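# Open the tuck-front mailer box and leave it standing

## Task

Open the box so it ends upright with its walls still standing, then release it and move both grippers away; the opened state must hold on its own, without the robot supporting any part of it.

## Robot and tools

Robot and frame: two arms, left_arm and right_arm, each with a parallel gripper. Every printed pose uses one scene frame with its origin on the table surface midway between the arms: +x runs out over the table, +z is up, and left_arm sits on the +y side. The arm names do not match left/right in any camera picture. Positions are in metres, orientations are quaternions in w,x,y,z order. The printed hand position may be somewhat off, more so at full reach. Gripper axes: fingers point along the gripper's own +z and close along its y axis; the reported position is the point between the pads, roughly 1 cm short of the tips. Reference images of the box (Tuck-front mailer box page 1) can be viewed with show_instructions.

execute_actions(actions): a list of actions run one after another. Each action is a table of at most 15 rows; each row lasts one control step of 1/30 s, and if fewer than 15 rows are given the last row repeats until 15 steps pass. A row is always 14 numbers, each in [-1, 1], covering both arms even if one stays still: left_arm dx, dy, dz, rx, ry, rz, opening, then right_arm in the same seven. dx..rz are an offset, not a pose: they say where the gripper should be relative to its measured pose at the start of that action (for the first action in a call, the last pose a result showed), expressed in the gripper's own axes. Every row counts from that same starting pose, not from the row before. Scale: 1.0 equals 0.6 m of travel or 180 degrees; rx, ry, rz form a single rotation vector. Opening is absolute, not an offset: +1 fully open (0.093 m), -1 closed. An empty list just returns the current state and images.

move(target, speed, blocking): target is one 14-number row laid out as above, an offset per arm from the pose in the latest result that printed one, in gripper axes, same scale, opening absolute. Each gripper travels a straight line toward its target; both finish together in 0.5 to 10 s, and a path needing longer is cut off at 10 s. Rotation takes the shorter way. speed is the top path speed in m/s (0.002 to 0.5, default 0.25), turning capped at double that in rad/s. Paths ignore obstacles and the other arm, grippers can lag, wander, and overshoot speed near full extension. Faster contact hits harder, and a target further beyond a surface presses harder. The opening is sent as the move begins. The result adds a move: line giving the ending (done, off_target, moving, held, fault) and limits that applied (paced = the sent pose was clipped; held = a check blocked some steps, after which the arm may surge). If only one arm is named, the other finished normally. Each gripper's distance from its target is also given. blocking=false returns after 0.5 s while motion continues; until a result shows it ended, execute_actions and move are rejected, so call wait or stop first.

wait(seconds): 0 to 10 s, arms hold their last command; returns early if a running move ends. stop(): brakes a running move (needs braking room, more when fast); fingers keep moving. zoom_image(camera, region): enlarges [x0, y0, x1, y1] pixels (origin top-left, at most 504 x 504) of one camera's latest image. Cameras: cam_head_left, cam_head_right, cam_high, cam_low, cam_left_wrist, cam_right_wrist, all 672x504. finished_scene(scene): ends the current scene by its number; irreversible, so only call it when the box is open, upright, released and the arms are clear.

Control behaviour: each step the commanded pose is clipped to within 70 mm and 16 degrees of the measured pose, then joints move by damped inverse kinematics, favouring position over orientation. Far targets may need several actions, and an arm never continues past its last clipped pose. Joint friction can leave the gripper up to about 31 mm short, so very small commands may not move it. Hand target lines show what the controller currently aims for. A pose unreachable line means the clearance check altered or blocked that arm's command. Joint ranges (rad): waist -2.618 to 3.054, shoulder 0 to 3.142, elbow 0 to 3.142, wrist pitch -1.571 to 1.571, wrist yaw -1.571 to 1.571, wrist roll -2.094 to 2.094; the elbow never fully straightens.

Gripping: grip_measured is the finger motor position on the same +1 open / -1 closed scale; it keeps heading to the commanded value after the pads stop on an object, so it barely reveals contact. Pads meet near -0.94, and each mm of object width adds about 0.0208; each gripper has a fixed reading bias up to about 0.02. Commanding further below the object's width reading squeezes harder up to roughly 50-62 N per pad (less on thin parts under 5 mm). Keep resending the closing value to keep a grip. The last entry of each arm's Joint positions is the opening in metres, floored at zero.

Cautions: nothing may fall or be knocked off the table. Do not let the arms collide or press on each other. Avoid drops, slips, slams and forceful pushes; approach flaps and lids slowly. For an arm meant to stay put, send the offset back to its wanted pose in the first call of a reply and zeros afterwards, with its desired opening. Long holding of loads heats motors: MOTOR HOT at 75 °C, a 10 s stop of that arm at 90 °C, and at 100 °C the arm goes limp and drops; fault stops appear as OVER-TEMPERATURE FAULT or FAULT lines. The simulation keeps running while you compose replies, with the robot holding its last command.

Each tool is called after "Emit:" by a JSON object that holds its "name" and its "arguments", one argument or row to a line.

## Session

Emit:
{"name": "show_instructions", "arguments": {

}}

Emit:
{"name": "execute_actions", "arguments": {
  "actions": []
}}

Reference images for this scene: Tuck-front mailer box page 1, Tuck-front mailer box page 2.

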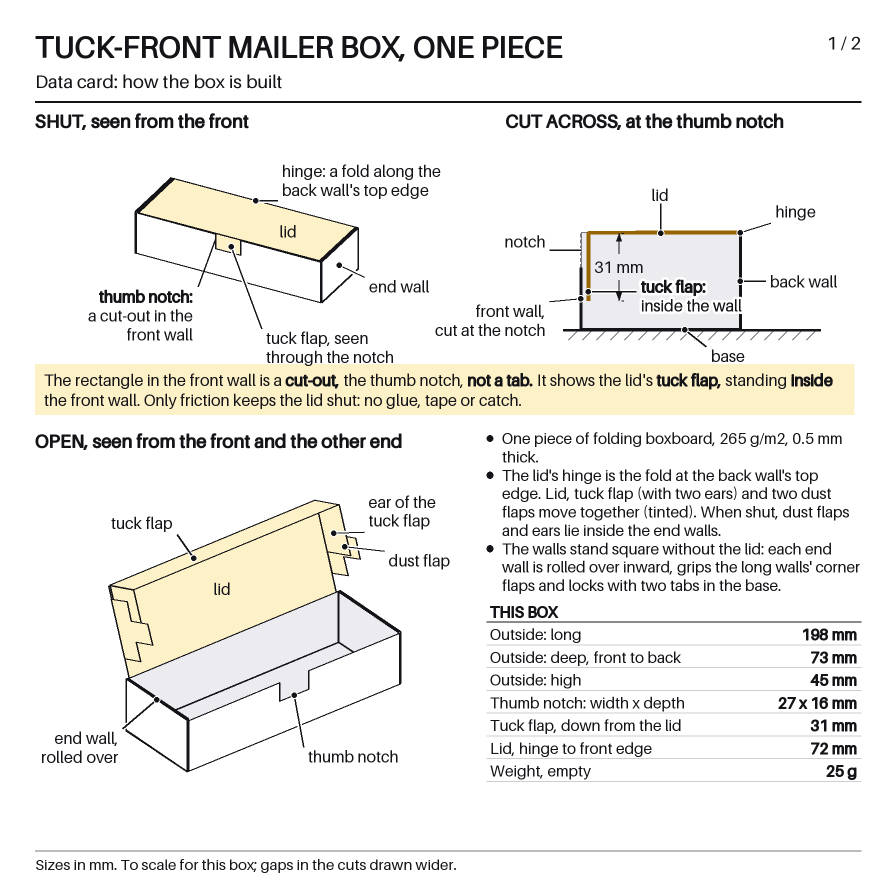

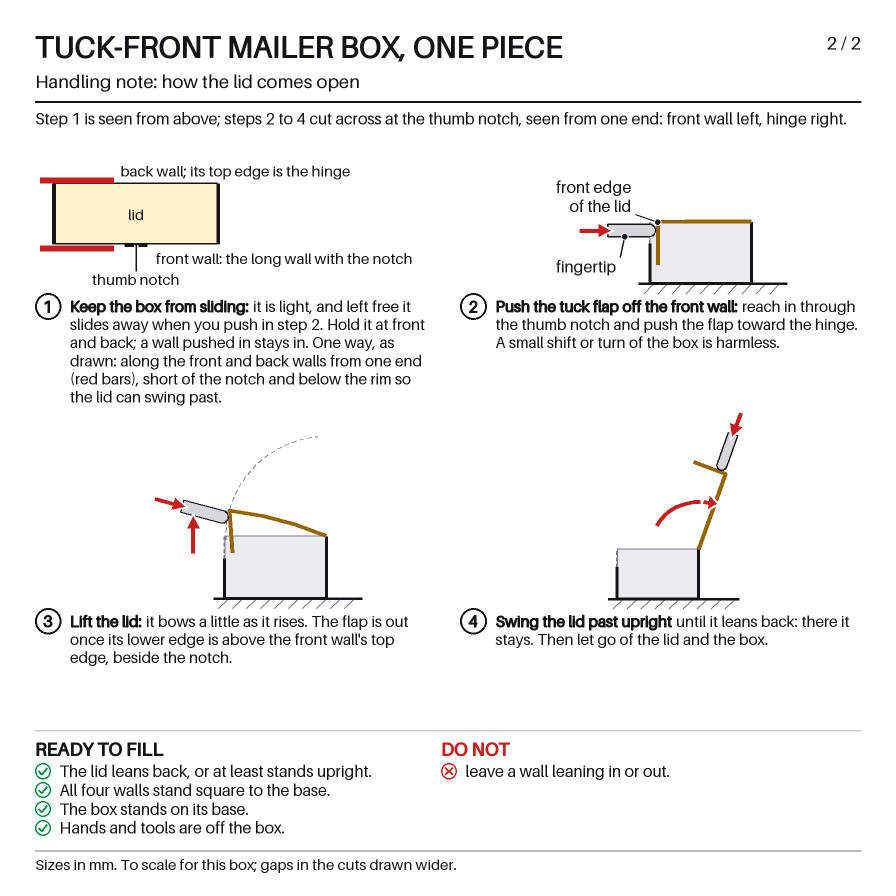

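Scene clock: 0.00 s.
left_arm: end_effector_position=(+0.2130, +0.5824, +0.2671) grip_measured=+0.997 end_effector_quat_wxyz=(-0.221, +0.841, -0.391, +0.302) | right_arm: end_effector_position=(+0.2223, -0.0805, +0.3313) grip_measured=+0.995 end_effector_quat_wxyz=(+0.394, -0.061, +0.668, +0.629)
Joint positions: left_arm=[ 1.281  1.706  1.787 -1.195  0.639 -1.194  0.093] | right_arm=[ 0.434  0.746  0.557  0.306 -0.528  0.98   0.093]
Joint velocities: left_arm=[-0.007 -0.007 -0.007 -0.051 -0.007 -0.037 -0.001] | right_arm=[-0.007 -0.007 -0.012 -0.022 -0.037 -0.095 -0.002]
Motor temperatures (°C, as the motors report them): left_arm=[27 29 31 37 27 25] | right_arm=[27 57 39 36 27 26]
Hand target (left_arm): +0.213, +0.582, +0.267; -0.221, +0.841, -0.391, +0.302
Hand target (right_arm): +0.222, -0.081, +0.331; +0.394, -0.061, +0.668, +0.629

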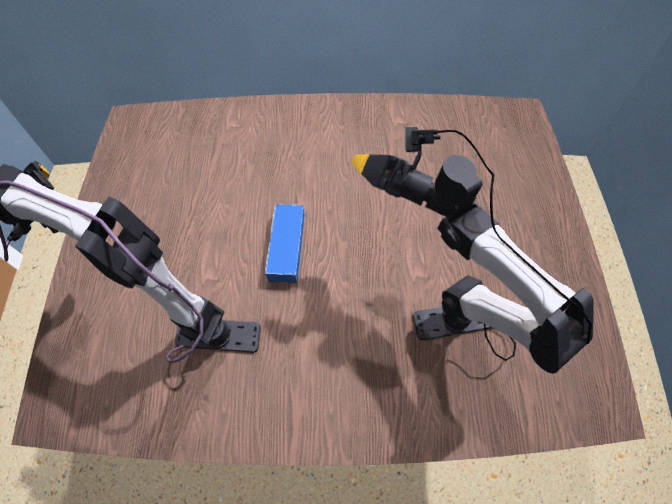

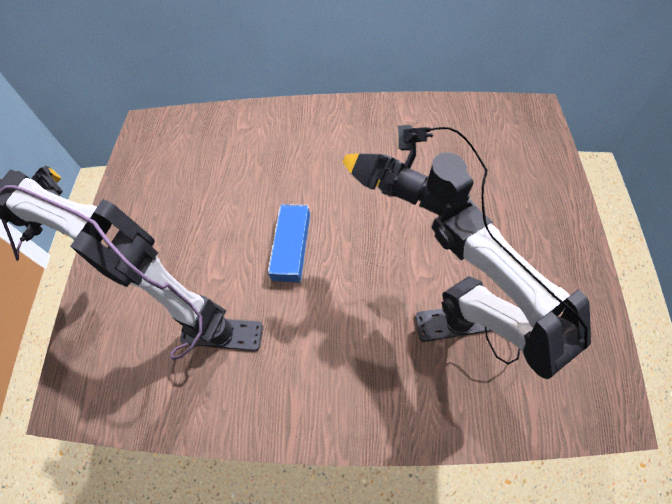

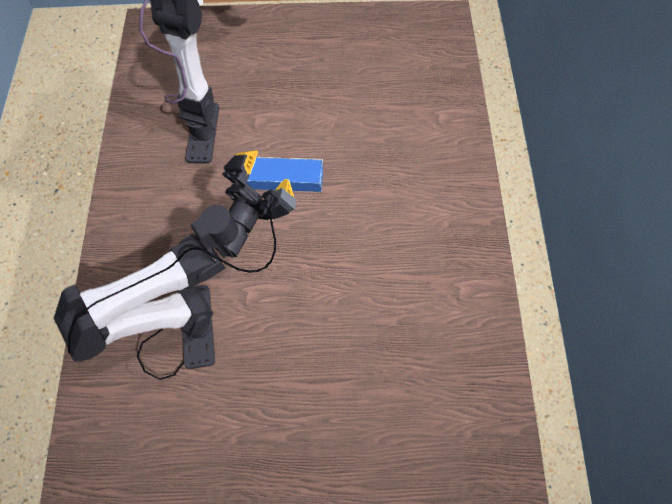

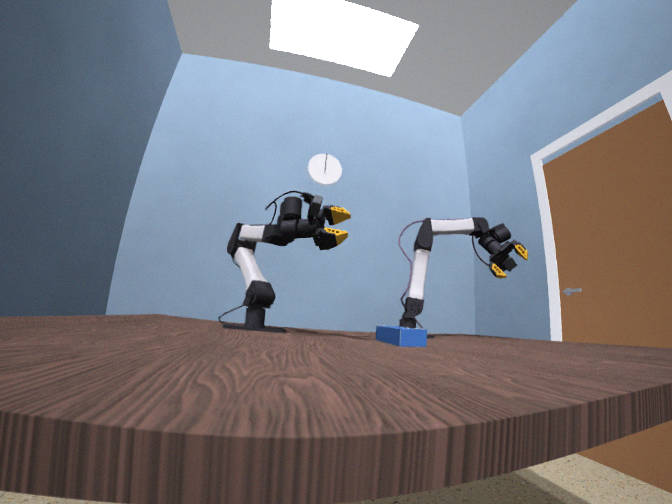

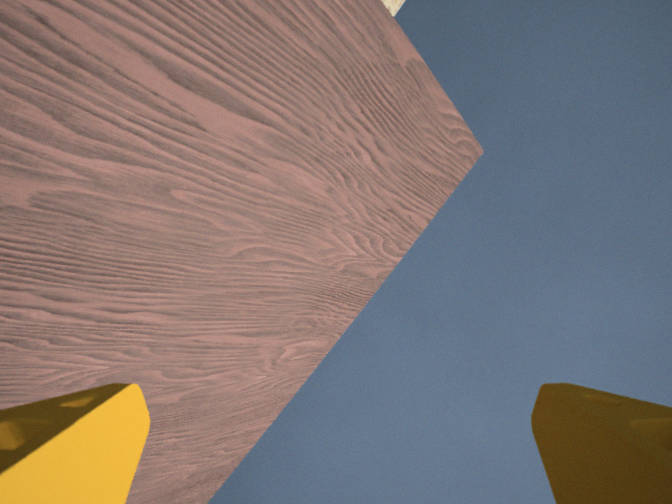

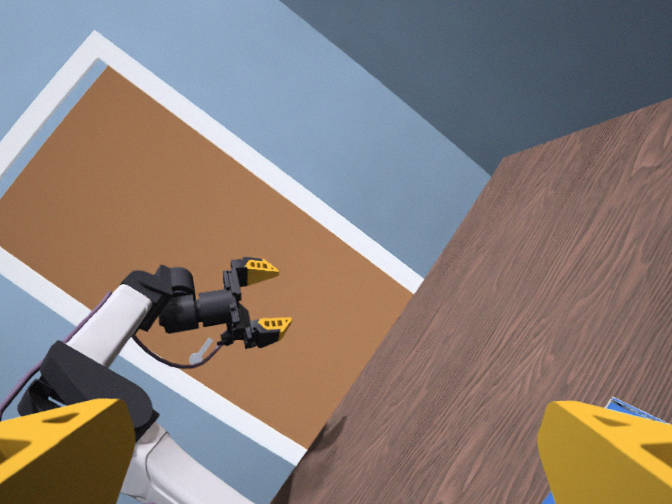

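Emit:
{"name": "zoom_image", "arguments": {
  "camera": "cam_low",
  "region": [350,300,450,370]
}}

Emit:
{"name": "zoom_image", "arguments": {
  "camera": "cam_head_left",
  "region": [230,190,350,300]
}}

Region (350, 300, 450, 370) of cam_low's 672x504 image, scaled by 5.040, with more detail than that image has; it fills the top 353 rows of this view, and the rest is white.

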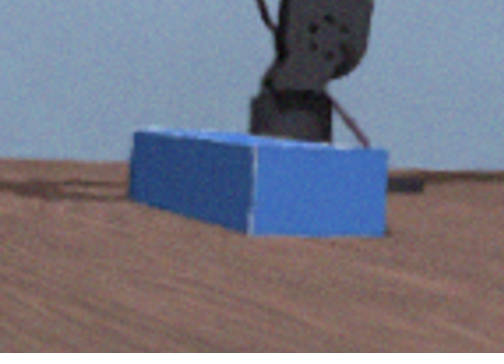

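Region (230, 190, 350, 300) of cam_head_left's 672x504 image, scaled by 4.200, with more detail than that image has; it fills the top 462 rows of this view, and the rest is white.

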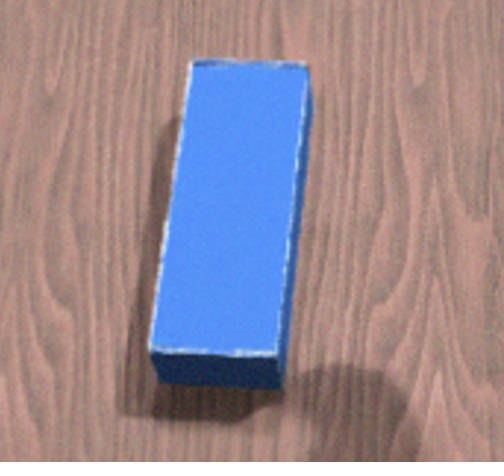

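Emit:
{"name": "move", "arguments": {
  "target": [0,0,0,0,0,0,1,0.423,-0.143,0.155,0.452,0.283,0.044,1]
}}

Scene clock: 18.03 s.
left_arm: end_effector_position=(+0.2130, +0.5824, +0.2671) grip_measured=+0.997 end_effector_quat_wxyz=(-0.221, +0.841, -0.391, +0.302) | right_arm: end_effector_position=(+0.1447, +0.0847, +0.1128) grip_measured=+0.995 end_effector_quat_wxyz=(+0.007, +0.003, +1.000, -0.007)
Joint positions: left_arm=[ 1.281  1.706  1.787 -1.195  0.639 -1.194  0.093] | right_arm=[ 1.135  2.161  2.01  -1.429  0.018  1.278  0.093]
Joint velocities: left_arm=[ 0.017  0.017 -0.002  0.022 -0.051 -0.007  0.   ] | right_arm=[ 0.022  0.002 -0.007  0.066  0.051  0.007  0.001]
Motor temperatures (°C, as the motors report them): left_arm=[27 32 33 38 27 25] | right_arm=[27 55 42 39 27 26]
Hand target (left_arm): +0.213, +0.582, +0.267; -0.221, +0.841, -0.391, +0.302
Hand target (right_arm): +0.142, +0.089, +0.117; +0.007, +0.005, +1.000, -0.002
Off the commanded pose (left_arm): 0.000 m, 0 deg.
Off the commanded pose (right_arm): 0.010 m, 1 deg.
move: done

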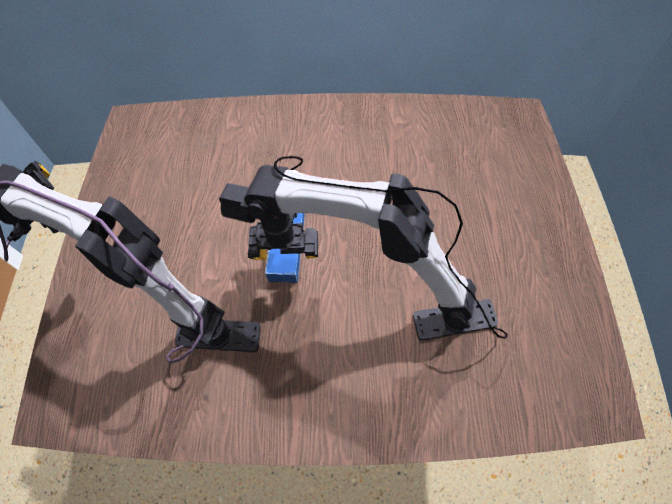

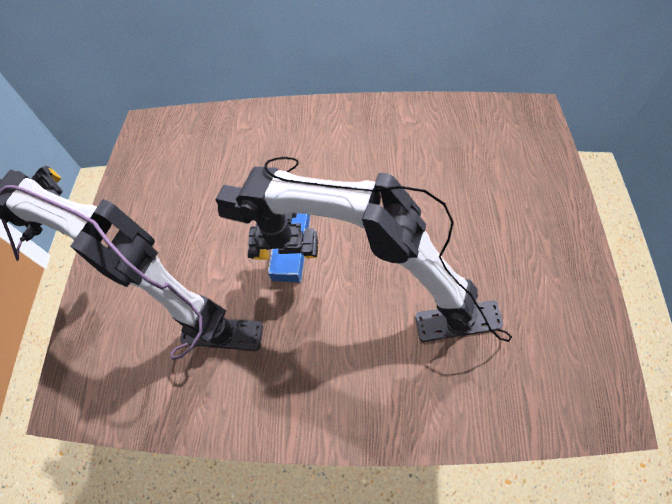

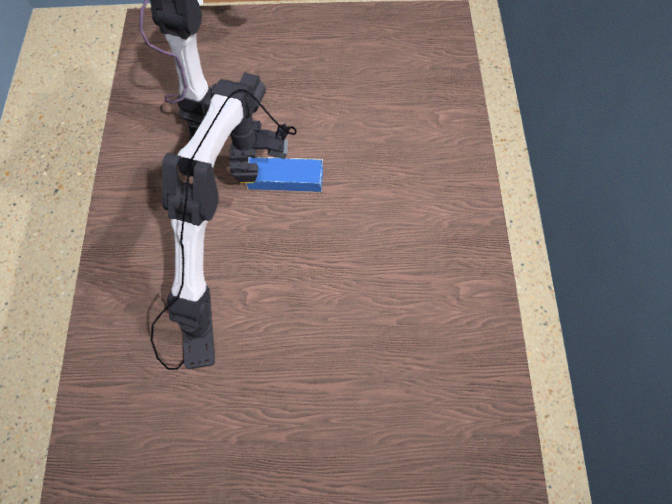

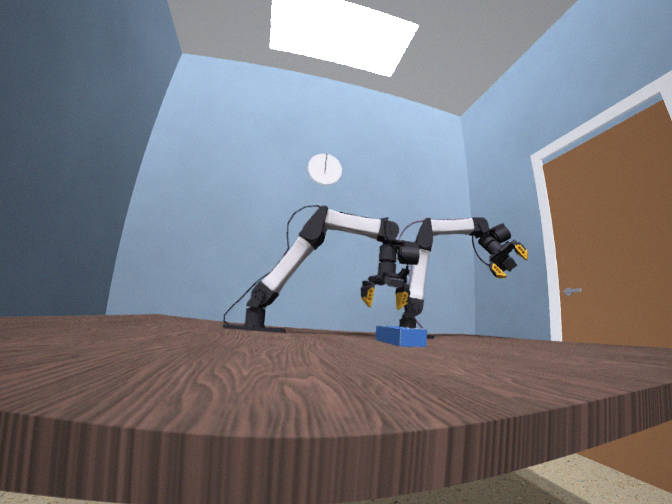

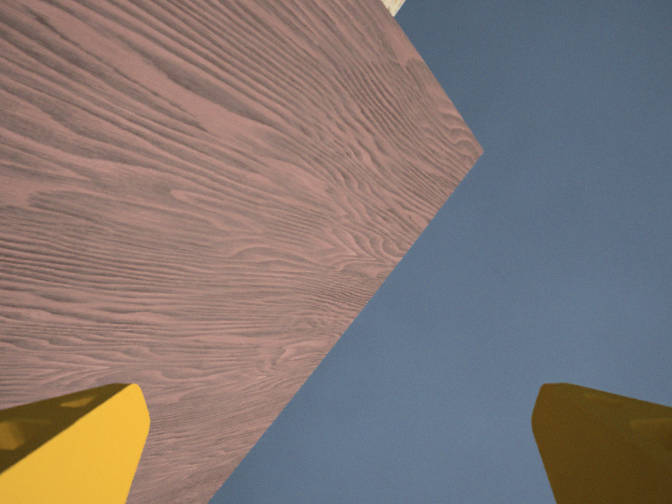

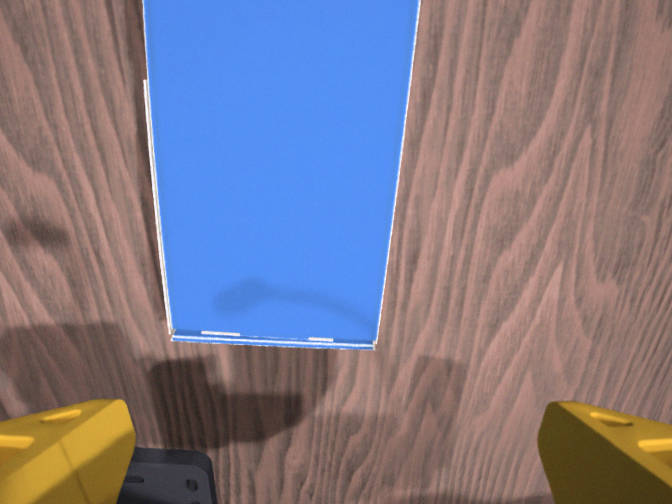

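Emit:
{"name": "move", "arguments": {
  "target": [0,0,0,0,0,0,1,-0.07,0.045,0.03,0,0,0,1],
  "speed": 0.1
}}

Scene clock: 21.00 s.
left_arm: end_effector_position=(+0.2130, +0.5824, +0.2671) grip_measured=+0.997 end_effector_quat_wxyz=(-0.221, +0.841, -0.391, +0.302) | right_arm: end_effector_position=(+0.1834, +0.1104, +0.0920) grip_measured=+0.995 end_effector_quat_wxyz=(+0.006, +0.006, +1.000, -0.009)
Joint positions: left_arm=[ 1.281  1.706  1.787 -1.195  0.639 -1.194  0.093] | right_arm=[ 1.07   2.354  2.248 -1.478  0.018  1.219  0.093]
Joint velocities: left_arm=[-0.012  0.007  0.007  0.037 -0.051 -0.051 -0.   ] | right_arm=[-0.012  0.012 -0.007 -0.037  0.022  0.051  0.002]
Motor temperatures (°C, as the motors report them): left_arm=[27 32 33 38 27 25] | right_arm=[27 56 42 38 27 26]
Hand target (left_arm): +0.213, +0.582, +0.267; -0.221, +0.841, -0.391, +0.302
Hand target (right_arm): +0.187, +0.112, +0.095; +0.008, +0.004, +1.000, -0.007
Off the commanded pose (left_arm): 0.000 m, 0 deg.
Off the commanded pose (right_arm): 0.005 m, 0 deg.
move: done

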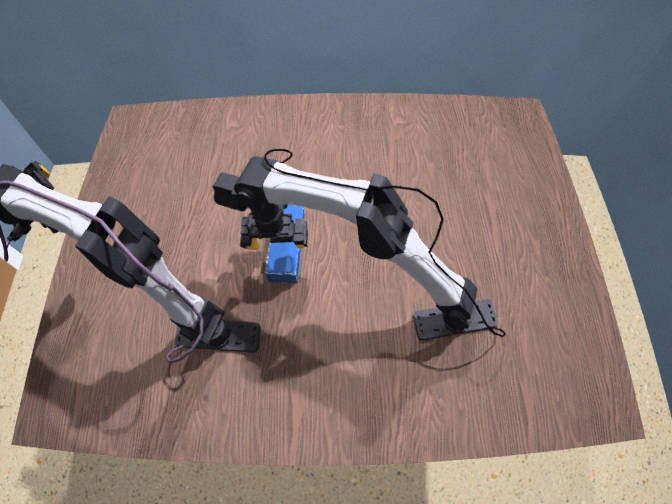

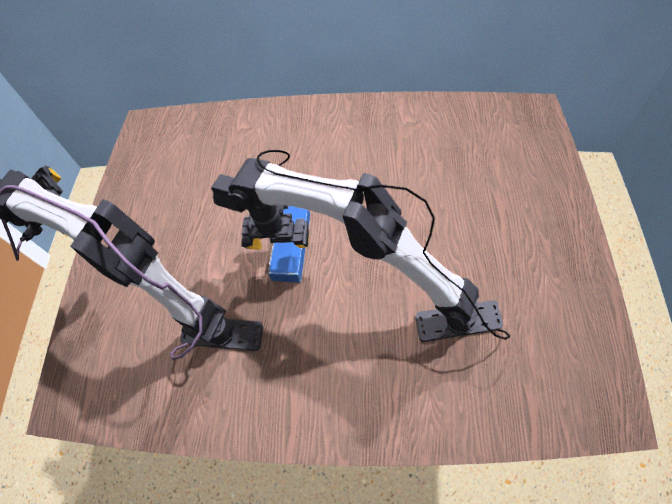

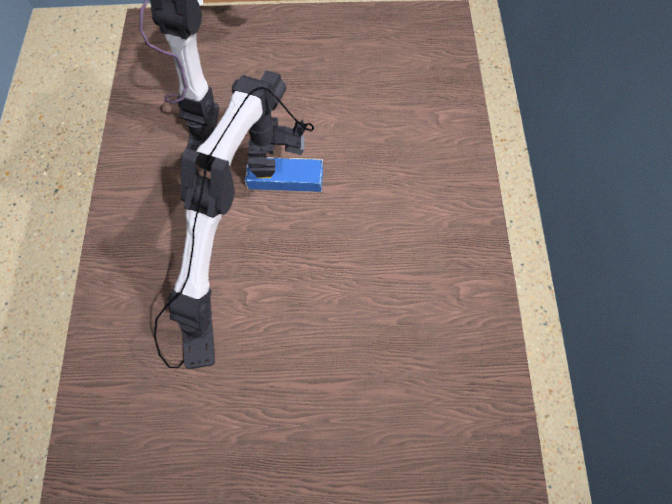

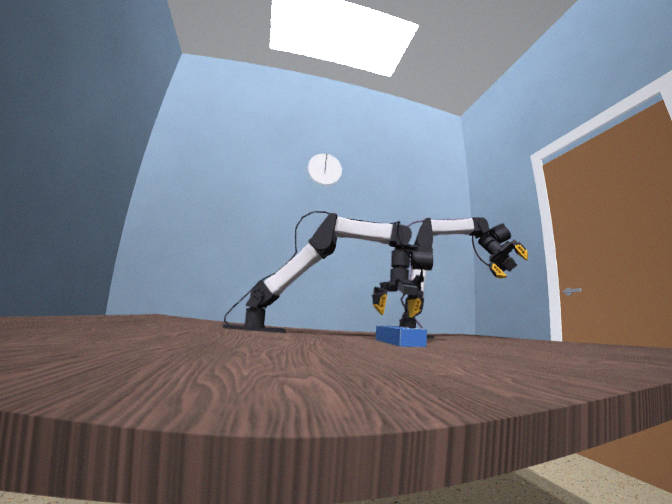

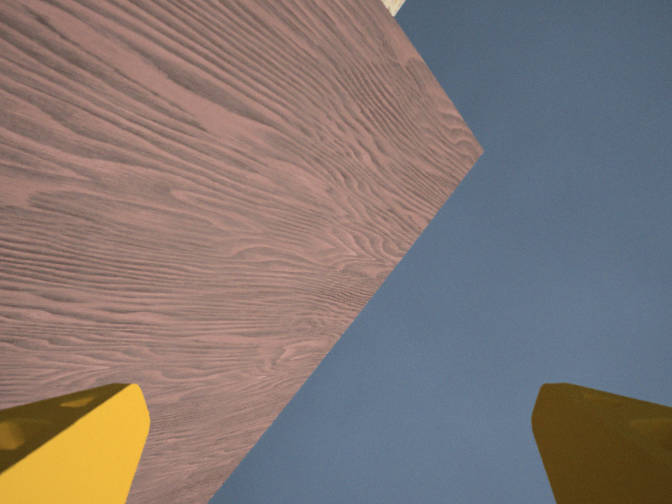

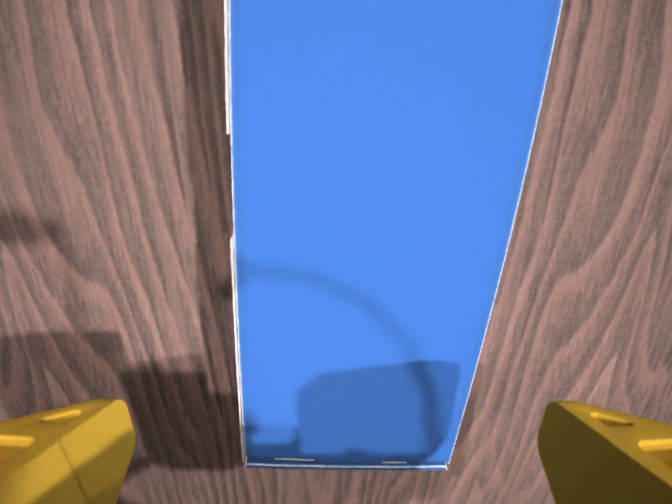

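Emit:
{"name": "move", "arguments": {
  "target": [0,0,0,0,0,0,1,0.04,-0.015,0.1,0,0,0.025,1],
  "speed": 0.06
}}

Scene clock: 24.60 s.
left_arm: end_effector_position=(+0.2130, +0.5824, +0.2671) grip_measured=+0.997 end_effector_quat_wxyz=(-0.221, +0.841, -0.391, +0.302) | right_arm: end_effector_position=(+0.1635, +0.1001, +0.0291) grip_measured=+0.995 end_effector_quat_wxyz=(+0.005, +0.044, +0.999, -0.014)
Joint positions: left_arm=[ 1.281  1.706  1.787 -1.195  0.639 -1.194  0.093] | right_arm=[ 1.104  2.287  1.884 -1.191  0.018  1.329  0.093]
Joint velocities: left_arm=[-0.007  0.007  0.007 -0.037 -0.051 -0.022 -0.001] | right_arm=[ 0.002  0.002 -0.017  0.066  0.022 -0.007  0.   ]
Motor temperatures (°C, as the motors report them): left_arm=[27 32 34 38 27 25] | right_arm=[27 58 43 37 27 26]
Hand target (left_arm): +0.213, +0.582, +0.267; -0.221, +0.841, -0.391, +0.302
Hand target (right_arm): +0.159, +0.100, +0.032; +0.006, +0.045, +0.999, -0.009
Off the commanded pose (left_arm): 0.000 m, 0 deg.
Off the commanded pose (right_arm): 0.005 m, 1 deg.
move: done

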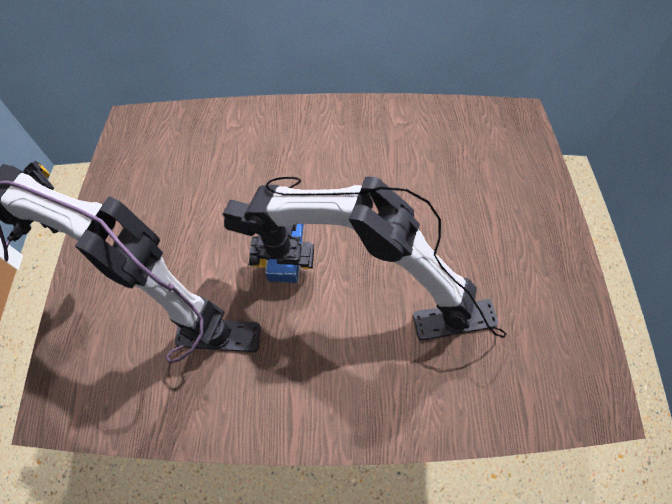

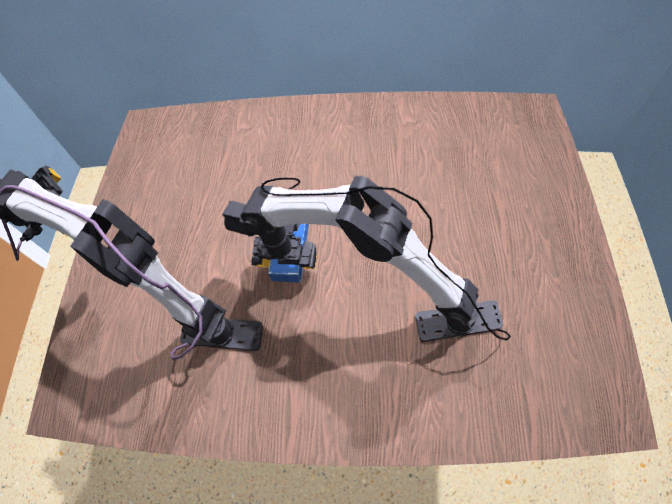

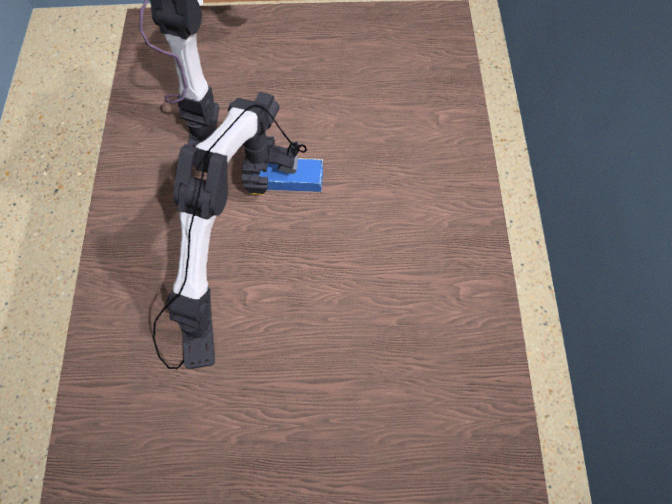

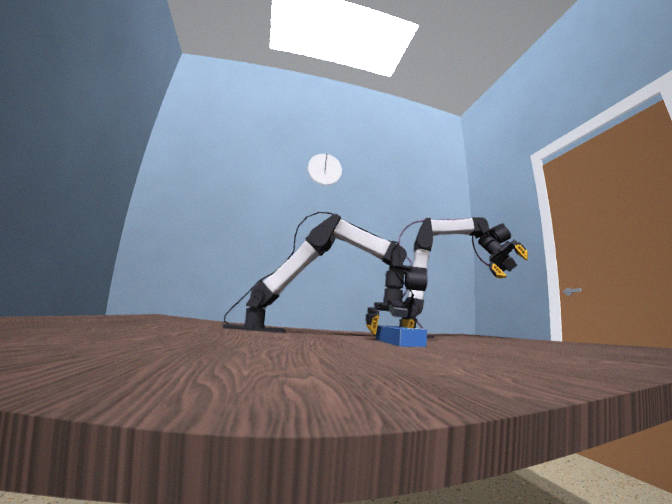

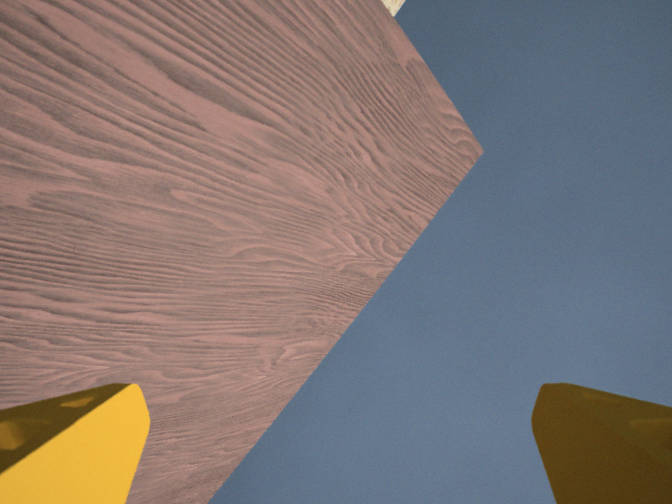

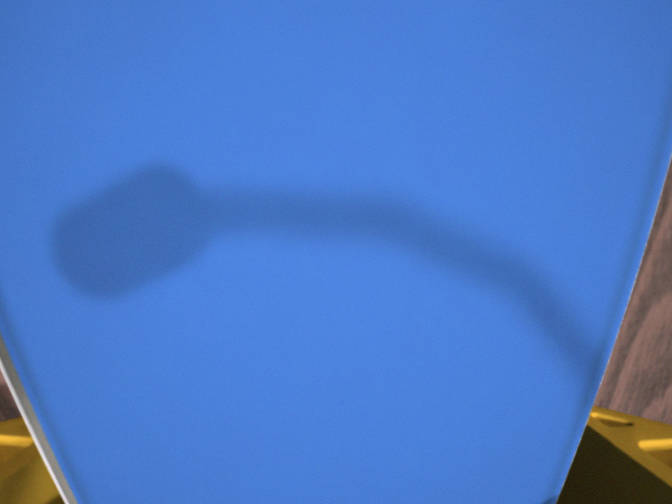

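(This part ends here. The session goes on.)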